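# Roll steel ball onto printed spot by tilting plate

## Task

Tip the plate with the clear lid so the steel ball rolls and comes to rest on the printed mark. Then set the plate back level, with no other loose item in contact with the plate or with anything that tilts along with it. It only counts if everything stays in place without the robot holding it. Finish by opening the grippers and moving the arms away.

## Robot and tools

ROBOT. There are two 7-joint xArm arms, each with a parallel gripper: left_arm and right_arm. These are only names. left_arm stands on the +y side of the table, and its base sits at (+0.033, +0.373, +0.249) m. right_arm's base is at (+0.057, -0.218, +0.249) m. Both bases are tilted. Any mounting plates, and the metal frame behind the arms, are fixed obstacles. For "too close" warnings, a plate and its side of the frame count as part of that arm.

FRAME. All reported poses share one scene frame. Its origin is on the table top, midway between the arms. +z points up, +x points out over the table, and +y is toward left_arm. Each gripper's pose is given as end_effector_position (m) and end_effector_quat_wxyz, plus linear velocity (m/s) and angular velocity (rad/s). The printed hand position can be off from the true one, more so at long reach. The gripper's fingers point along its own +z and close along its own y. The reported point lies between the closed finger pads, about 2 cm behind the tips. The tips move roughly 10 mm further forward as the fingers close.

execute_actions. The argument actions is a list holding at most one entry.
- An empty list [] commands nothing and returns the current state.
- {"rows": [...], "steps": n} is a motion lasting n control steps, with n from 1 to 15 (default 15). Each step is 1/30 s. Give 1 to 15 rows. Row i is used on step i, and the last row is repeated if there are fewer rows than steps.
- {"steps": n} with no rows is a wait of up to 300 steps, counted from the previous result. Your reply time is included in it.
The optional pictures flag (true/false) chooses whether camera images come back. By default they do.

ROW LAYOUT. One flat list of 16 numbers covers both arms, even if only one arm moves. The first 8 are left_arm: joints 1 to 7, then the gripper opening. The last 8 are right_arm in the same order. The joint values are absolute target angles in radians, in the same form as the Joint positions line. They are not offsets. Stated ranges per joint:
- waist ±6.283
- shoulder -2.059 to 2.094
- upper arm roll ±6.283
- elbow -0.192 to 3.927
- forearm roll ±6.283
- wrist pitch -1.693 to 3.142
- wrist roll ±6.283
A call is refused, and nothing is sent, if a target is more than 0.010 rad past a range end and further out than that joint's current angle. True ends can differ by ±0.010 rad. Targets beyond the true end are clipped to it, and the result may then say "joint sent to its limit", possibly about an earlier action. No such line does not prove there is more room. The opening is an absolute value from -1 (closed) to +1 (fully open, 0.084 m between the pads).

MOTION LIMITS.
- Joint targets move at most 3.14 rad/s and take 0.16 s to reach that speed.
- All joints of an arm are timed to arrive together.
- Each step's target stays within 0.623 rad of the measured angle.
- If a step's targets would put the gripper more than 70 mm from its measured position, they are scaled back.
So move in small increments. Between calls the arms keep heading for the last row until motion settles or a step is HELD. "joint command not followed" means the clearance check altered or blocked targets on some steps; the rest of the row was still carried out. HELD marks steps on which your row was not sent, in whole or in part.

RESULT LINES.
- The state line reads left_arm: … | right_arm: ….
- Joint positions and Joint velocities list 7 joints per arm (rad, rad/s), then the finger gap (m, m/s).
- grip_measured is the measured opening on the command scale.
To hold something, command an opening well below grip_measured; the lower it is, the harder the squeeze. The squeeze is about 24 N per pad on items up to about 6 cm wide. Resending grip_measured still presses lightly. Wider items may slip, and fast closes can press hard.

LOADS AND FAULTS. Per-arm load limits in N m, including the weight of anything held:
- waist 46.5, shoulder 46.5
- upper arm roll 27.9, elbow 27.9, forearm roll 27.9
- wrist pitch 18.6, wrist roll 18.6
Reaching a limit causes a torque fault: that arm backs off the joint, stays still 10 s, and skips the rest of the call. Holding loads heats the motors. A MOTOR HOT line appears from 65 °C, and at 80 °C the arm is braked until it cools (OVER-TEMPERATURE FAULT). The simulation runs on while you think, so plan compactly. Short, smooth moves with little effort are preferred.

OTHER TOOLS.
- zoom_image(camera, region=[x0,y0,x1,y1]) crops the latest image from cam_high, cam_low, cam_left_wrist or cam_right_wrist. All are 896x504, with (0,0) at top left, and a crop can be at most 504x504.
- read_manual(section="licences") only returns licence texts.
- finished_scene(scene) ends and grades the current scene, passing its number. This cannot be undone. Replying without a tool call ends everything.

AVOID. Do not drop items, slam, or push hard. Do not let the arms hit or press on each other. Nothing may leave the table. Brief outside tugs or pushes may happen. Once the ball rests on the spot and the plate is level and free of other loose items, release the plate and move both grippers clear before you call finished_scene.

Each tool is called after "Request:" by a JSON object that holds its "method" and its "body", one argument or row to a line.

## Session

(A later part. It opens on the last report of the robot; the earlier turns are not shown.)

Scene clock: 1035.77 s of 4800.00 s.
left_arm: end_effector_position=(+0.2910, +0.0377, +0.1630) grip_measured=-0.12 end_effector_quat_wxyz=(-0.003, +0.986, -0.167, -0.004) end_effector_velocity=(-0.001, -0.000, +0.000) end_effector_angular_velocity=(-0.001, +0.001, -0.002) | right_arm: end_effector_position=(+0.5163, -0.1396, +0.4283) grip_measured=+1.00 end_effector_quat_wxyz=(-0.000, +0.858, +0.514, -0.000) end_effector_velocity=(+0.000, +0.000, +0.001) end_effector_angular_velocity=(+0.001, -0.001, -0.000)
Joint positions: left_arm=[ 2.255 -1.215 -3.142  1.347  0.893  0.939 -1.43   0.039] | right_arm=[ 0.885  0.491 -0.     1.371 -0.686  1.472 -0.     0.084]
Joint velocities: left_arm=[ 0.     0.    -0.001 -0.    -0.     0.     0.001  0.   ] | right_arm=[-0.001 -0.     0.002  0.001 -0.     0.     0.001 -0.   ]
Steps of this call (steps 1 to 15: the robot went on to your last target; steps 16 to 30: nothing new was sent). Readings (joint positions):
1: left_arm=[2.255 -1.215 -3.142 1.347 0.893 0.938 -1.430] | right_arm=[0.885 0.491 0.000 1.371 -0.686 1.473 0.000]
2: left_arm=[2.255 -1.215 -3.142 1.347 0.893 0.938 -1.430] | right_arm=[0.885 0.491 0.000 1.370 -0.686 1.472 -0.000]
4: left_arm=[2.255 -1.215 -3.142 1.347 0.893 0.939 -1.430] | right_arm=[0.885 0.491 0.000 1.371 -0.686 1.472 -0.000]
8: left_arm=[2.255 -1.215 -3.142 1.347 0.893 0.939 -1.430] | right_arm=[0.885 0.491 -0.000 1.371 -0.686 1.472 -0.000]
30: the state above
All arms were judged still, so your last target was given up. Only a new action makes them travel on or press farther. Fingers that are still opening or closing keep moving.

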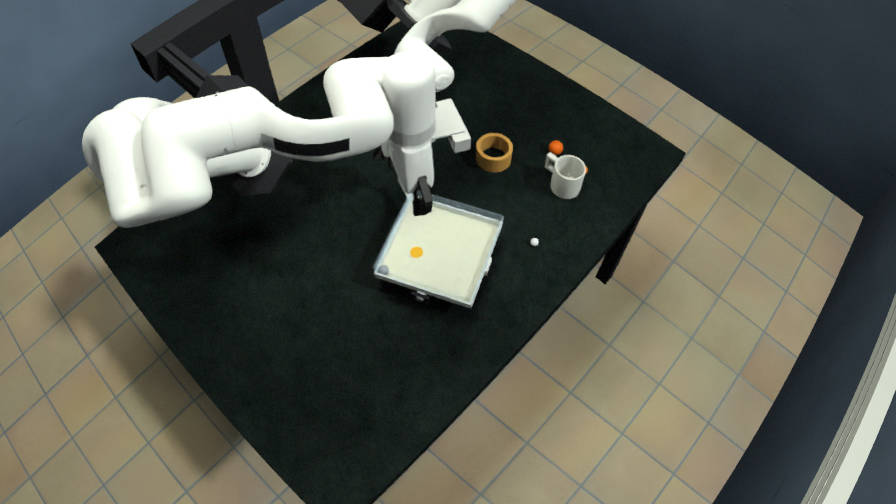

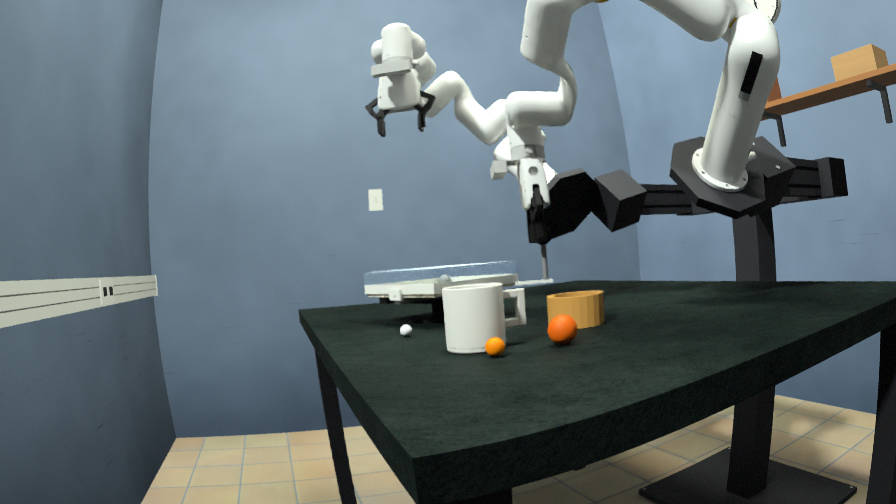

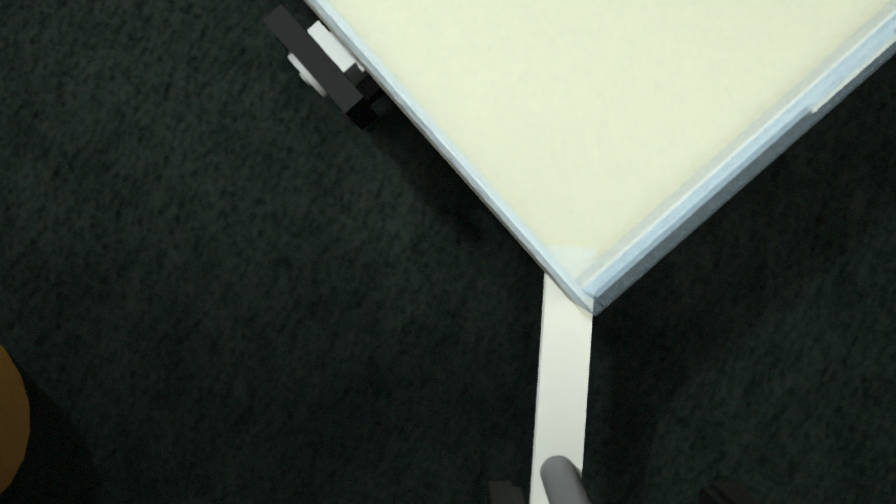

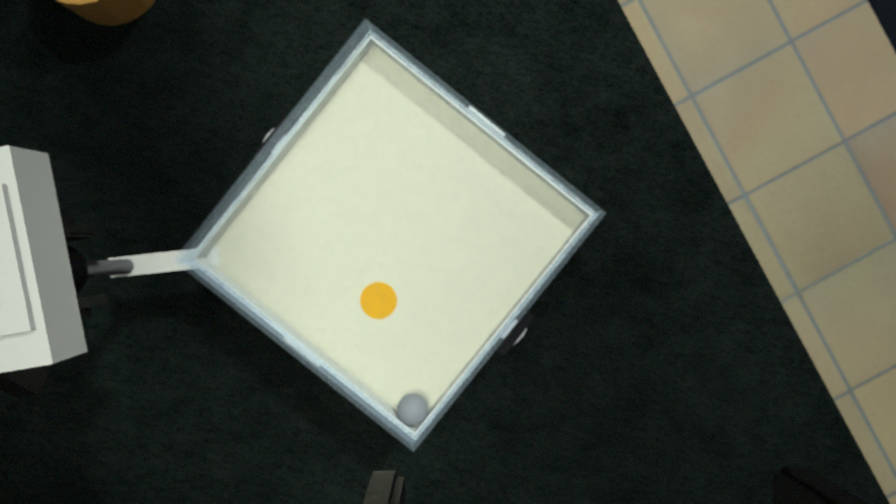

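Request:
{"method": "execute_actions", "body": {
  "actions": [
    {"rows":[[2.2587,-1.2095,-3.1416,1.3412,0.8925,0.9391,-1.43,-0.3,0.8855,0.4906,0.0,1.3705,-0.6863,1.4725,0.0,1]],"steps":15}
  ],
  "pictures": false
}}

Request:
{"method": "execute_actions", "body": {
  "actions": [
    {"steps":30}
  ]
}}

Request:
{"method": "execute_actions", "body": {
  "actions": [
    {"rows":[[2.2619,-1.2044,-3.1416,1.3359,0.8925,0.9391,-1.43,-0.3,0.8855,0.4906,0.0,1.3705,-0.6863,1.4725,0.0,1]],"steps":15}
  ],
  "pictures": false
}}

Request:
{"method": "execute_actions", "body": {
  "actions": [
    {"steps":30}
  ]
}}

Scene clock: 1053.97 s of 4800.00 s.
left_arm: end_effector_position=(+0.2916, +0.0395, +0.1631) grip_measured=-0.12 end_effector_quat_wxyz=(-0.003, +0.986, -0.166, -0.005) end_effector_velocity=(-0.000, -0.000, +0.000) end_effector_angular_velocity=(-0.001, +0.001, +0.001) | right_arm: end_effector_position=(+0.5163, -0.1396, +0.4283) grip_measured=+1.00 end_effector_quat_wxyz=(-0.000, +0.858, +0.514, -0.000) end_effector_velocity=(-0.001, +0.000, -0.000) end_effector_angular_velocity=(-0.001, +0.001, +0.002)
Joint positions: left_arm=[ 2.259 -1.21  -3.142  1.341  0.892  0.939 -1.43   0.039] | right_arm=[ 0.885  0.491 -0.     1.37  -0.686  1.472 -0.     0.084]
Joint velocities: left_arm=[ 0.     0.001 -0.    -0.    -0.001 -0.001 -0.     0.   ] | right_arm=[ 0.     0.     0.    -0.002  0.001  0.    -0.    -0.   ]
Steps of this call (steps 1 to 90: nothing new was sent; then 14.70 s passed at rest; steps 91 to 105: all 15 steps of this action). Readings (joint positions):
91: left_arm=[2.256 -1.215 -3.142 1.346 0.893 0.939 -1.430] | right_arm=[0.885 0.491 -0.000 1.371 -0.686 1.472 -0.000]
92: left_arm=[2.256 -1.214 -3.142 1.346 0.893 0.939 -1.430] | right_arm=[0.885 0.491 0.000 1.371 -0.686 1.473 0.000]
94: left_arm=[2.257 -1.212 -3.142 1.344 0.892 0.939 -1.430] | right_arm=[0.886 0.491 -0.000 1.370 -0.686 1.472 -0.000]
98: left_arm=[2.258 -1.210 -3.142 1.342 0.892 0.939 -1.430] | right_arm=[0.885 0.491 -0.000 1.371 -0.686 1.473 -0.000]
105: the state above

Scene clock: 1054.97 s of 4800.00 s.
left_arm: end_effector_position=(+0.2916, +0.0397, +0.1630) grip_measured=-0.12 end_effector_quat_wxyz=(-0.004, +0.986, -0.166, -0.005) end_effector_velocity=(-0.001, -0.000, -0.000) end_effector_angular_velocity=(-0.000, +0.002, -0.000) | right_arm: end_effector_position=(+0.5163, -0.1396, +0.4283) grip_measured=+1.00 end_effector_quat_wxyz=(-0.000, +0.858, +0.514, -0.000) end_effector_velocity=(-0.000, -0.000, -0.000) end_effector_angular_velocity=(-0.000, +0.002, -0.000)
Joint positions: left_arm=[ 2.259 -1.21  -3.142  1.341  0.892  0.939 -1.43   0.039] | right_arm=[ 0.885  0.491 -0.     1.371 -0.686  1.473 -0.     0.084]
Joint velocities: left_arm=[ 0.001 -0.001 -0.001  0.    -0.001  0.    -0.     0.   ] | right_arm=[-0.    -0.    -0.    -0.001  0.001  0.     0.     0.   ]
Steps of this call (steps 1 to 15: the robot went on to your last target; steps 16 to 30: nothing new was sent). Readings (joint positions):
1: left_arm=[2.259 -1.210 -3.142 1.341 0.892 0.939 -1.430] | right_arm=[0.885 0.491 -0.000 1.371 -0.686 1.472 -0.000]
2: left_arm=[2.259 -1.210 -3.142 1.341 0.892 0.939 -1.430] | right_arm=[0.885 0.491 -0.000 1.371 -0.686 1.472 0.000]
4: left_arm=[2.259 -1.210 -3.142 1.341 0.892 0.939 -1.430] | right_arm=[0.885 0.491 0.000 1.370 -0.686 1.472 0.000]
8: left_arm=[2.259 -1.210 -3.142 1.341 0.892 0.939 -1.430] | right_arm=[0.886 0.491 -0.000 1.370 -0.686 1.472 -0.000]
30: the state above
All arms were judged still, so your last target was given up. Only a new action makes them travel on or press farther. Fingers that are still opening or closing keep moving.

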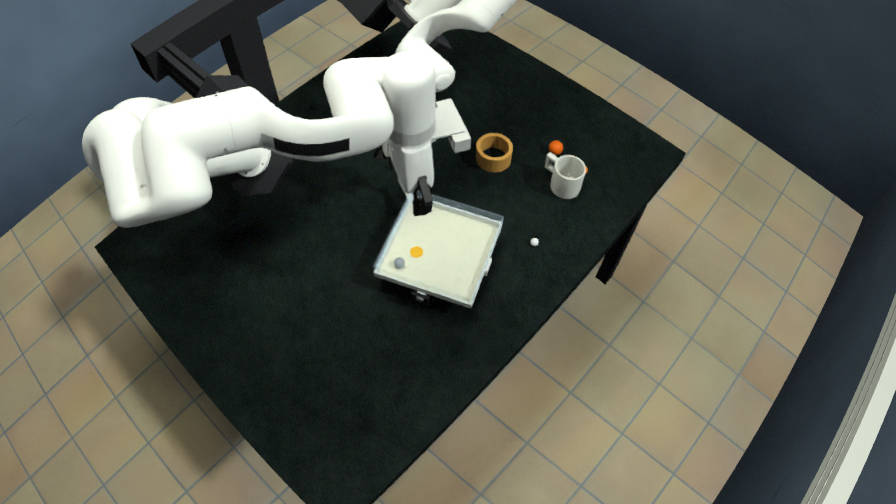

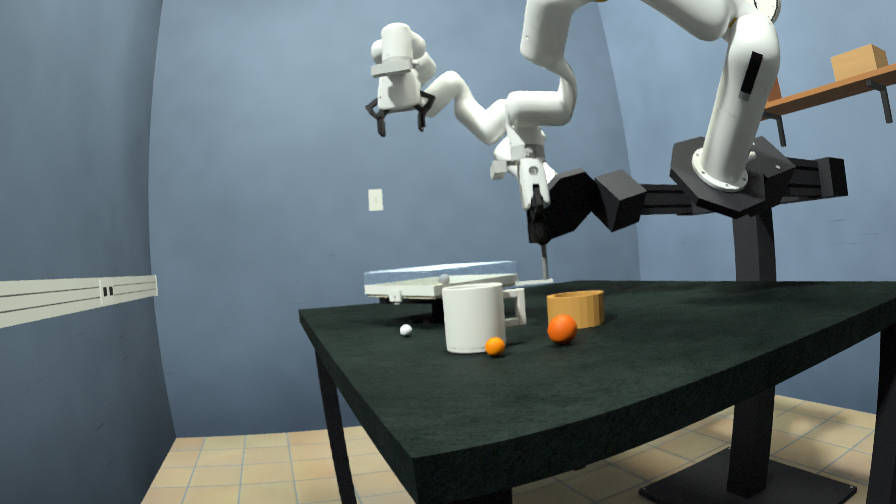

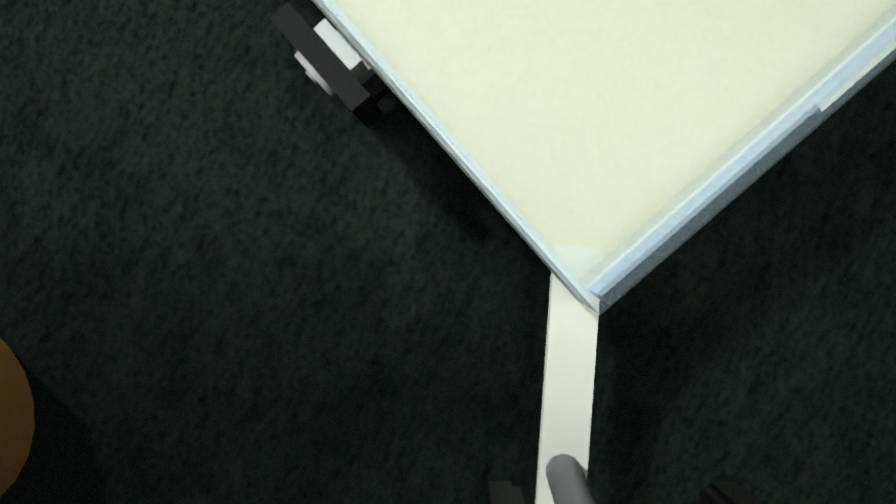

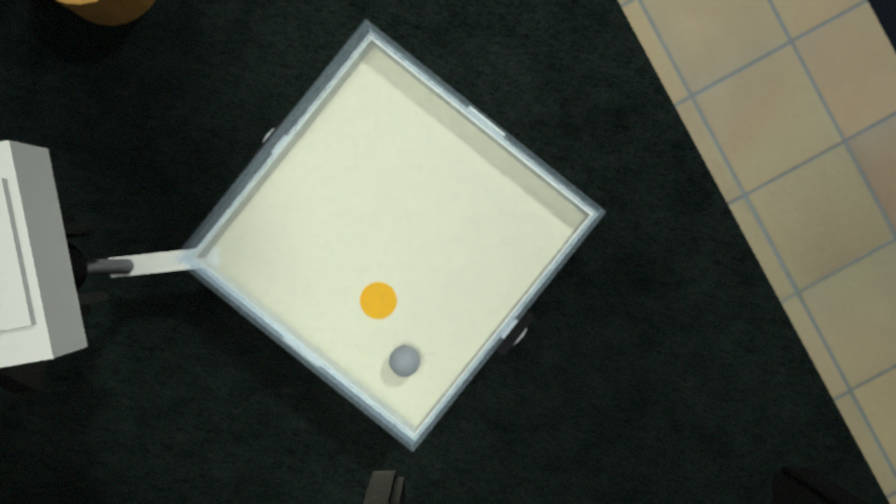

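Scene clock: 1055.47 s of 4800.00 s.
left_arm: end_effector_position=(+0.2922, +0.0414, +0.1631) grip_measured=-0.12 end_effector_quat_wxyz=(-0.004, +0.986, -0.165, -0.007) end_effector_velocity=(+0.000, +0.000, -0.000) end_effector_angular_velocity=(+0.000, +0.000, +0.001) | right_arm: end_effector_position=(+0.5163, -0.1396, +0.4283) grip_measured=+1.00 end_effector_quat_wxyz=(-0.000, +0.858, +0.514, -0.000) end_effector_velocity=(+0.000, +0.000, +0.000) end_effector_angular_velocity=(-0.001, -0.002, +0.001)
Joint positions: left_arm=[ 2.262 -1.204 -3.142  1.336  0.893  0.939 -1.43   0.039] | right_arm=[ 0.885  0.491  0.     1.371 -0.686  1.473  0.     0.084]
Joint velocities: left_arm=[ 0.001  0.001 -0.    -0.001  0.001  0.    -0.001  0.   ] | right_arm=[ 0.001 -0.     0.    -0.    -0.002  0.001  0.    -0.   ]
Steps of this call (steps 1 to 15: all 15 steps of this action). Readings (joint positions):
1: left_arm=[2.259 -1.209 -3.142 1.341 0.892 0.939 -1.430] | right_arm=[0.886 0.491 -0.000 1.371 -0.686 1.472 0.000]
2: left_arm=[2.259 -1.209 -3.142 1.340 0.893 0.939 -1.430] | right_arm=[0.885 0.491 -0.000 1.371 -0.686 1.472 -0.000]
4: left_arm=[2.260 -1.207 -3.141 1.338 0.892 0.939 -1.430] | right_arm=[0.886 0.491 -0.000 1.371 -0.686 1.473 0.000]
8: left_arm=[2.262 -1.205 -3.142 1.336 0.892 0.939 -1.430] | right_arm=[0.885 0.491 -0.000 1.371 -0.686 1.473 0.000]
15: the state above

Scene clock: 1056.47 s of 4800.00 s.
left_arm: end_effector_position=(+0.2923, +0.0415, +0.1630) grip_measured=-0.12 end_effector_quat_wxyz=(-0.004, +0.986, -0.165, -0.007) end_effector_velocity=(-0.000, +0.000, -0.000) end_effector_angular_velocity=(+0.001, +0.000, -0.000) | right_arm: end_effector_position=(+0.5163, -0.1396, +0.4283) grip_measured=+1.00 end_effector_quat_wxyz=(-0.000, +0.858, +0.514, -0.000) end_effector_velocity=(+0.000, +0.000, +0.000) end_effector_angular_velocity=(-0.000, -0.002, +0.000)
Joint positions: left_arm=[ 2.262 -1.204 -3.142  1.336  0.892  0.939 -1.43   0.039] | right_arm=[ 0.886  0.491  0.     1.371 -0.686  1.472  0.     0.084]
Joint velocities: left_arm=[ 0. -0.  0. -0. -0.  0.  0.  0.] | right_arm=[ 0.     0.     0.     0.    -0.002 -0.     0.     0.   ]
Steps of this call (steps 1 to 15: the robot went on to your last target; steps 16 to 30: nothing new was sent). Readings (joint positions):
1: left_arm=[2.262 -1.204 -3.142 1.336 0.893 0.939 -1.430] | right_arm=[0.885 0.491 0.000 1.370 -0.686 1.473 -0.000]
2: left_arm=[2.262 -1.204 -3.142 1.336 0.893 0.939 -1.430] | right_arm=[0.885 0.491 -0.000 1.370 -0.686 1.473 -0.000]
4: left_arm=[2.262 -1.204 -3.142 1.336 0.893 0.939 -1.430] | right_arm=[0.886 0.491 -0.000 1.371 -0.686 1.472 0.000]
8: left_arm=[2.262 -1.204 -3.142 1.336 0.893 0.939 -1.430] | right_arm=[0.885 0.491 0.000 1.371 -0.686 1.472 -0.000]
30: the state above
All arms were judged still, so your last target was given up. Only a new action makes them travel on or press farther. Fingers that are still opening or closing keep moving.

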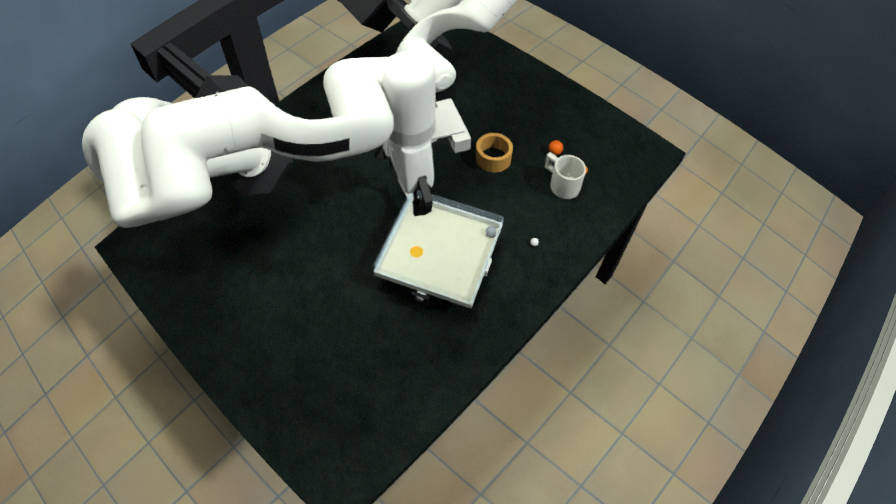

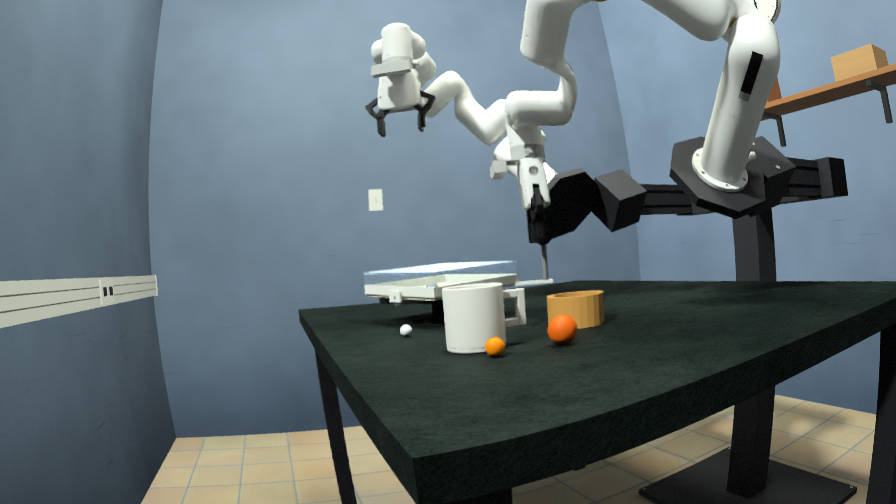

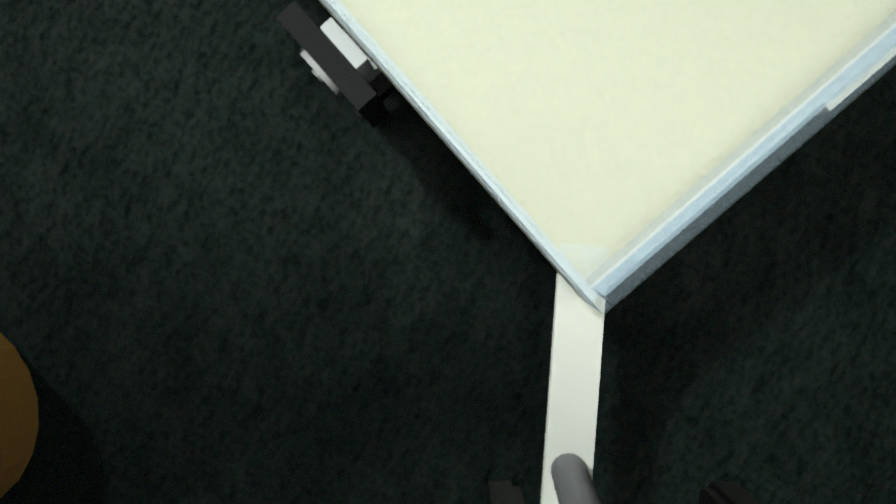

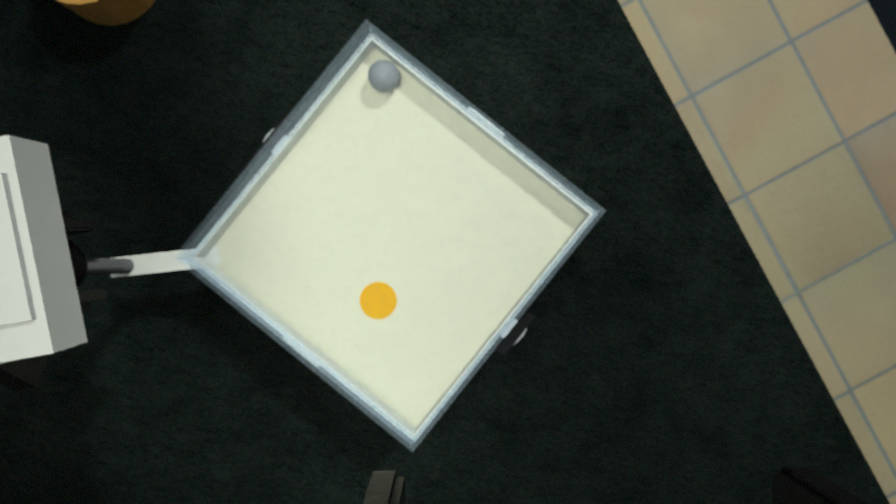

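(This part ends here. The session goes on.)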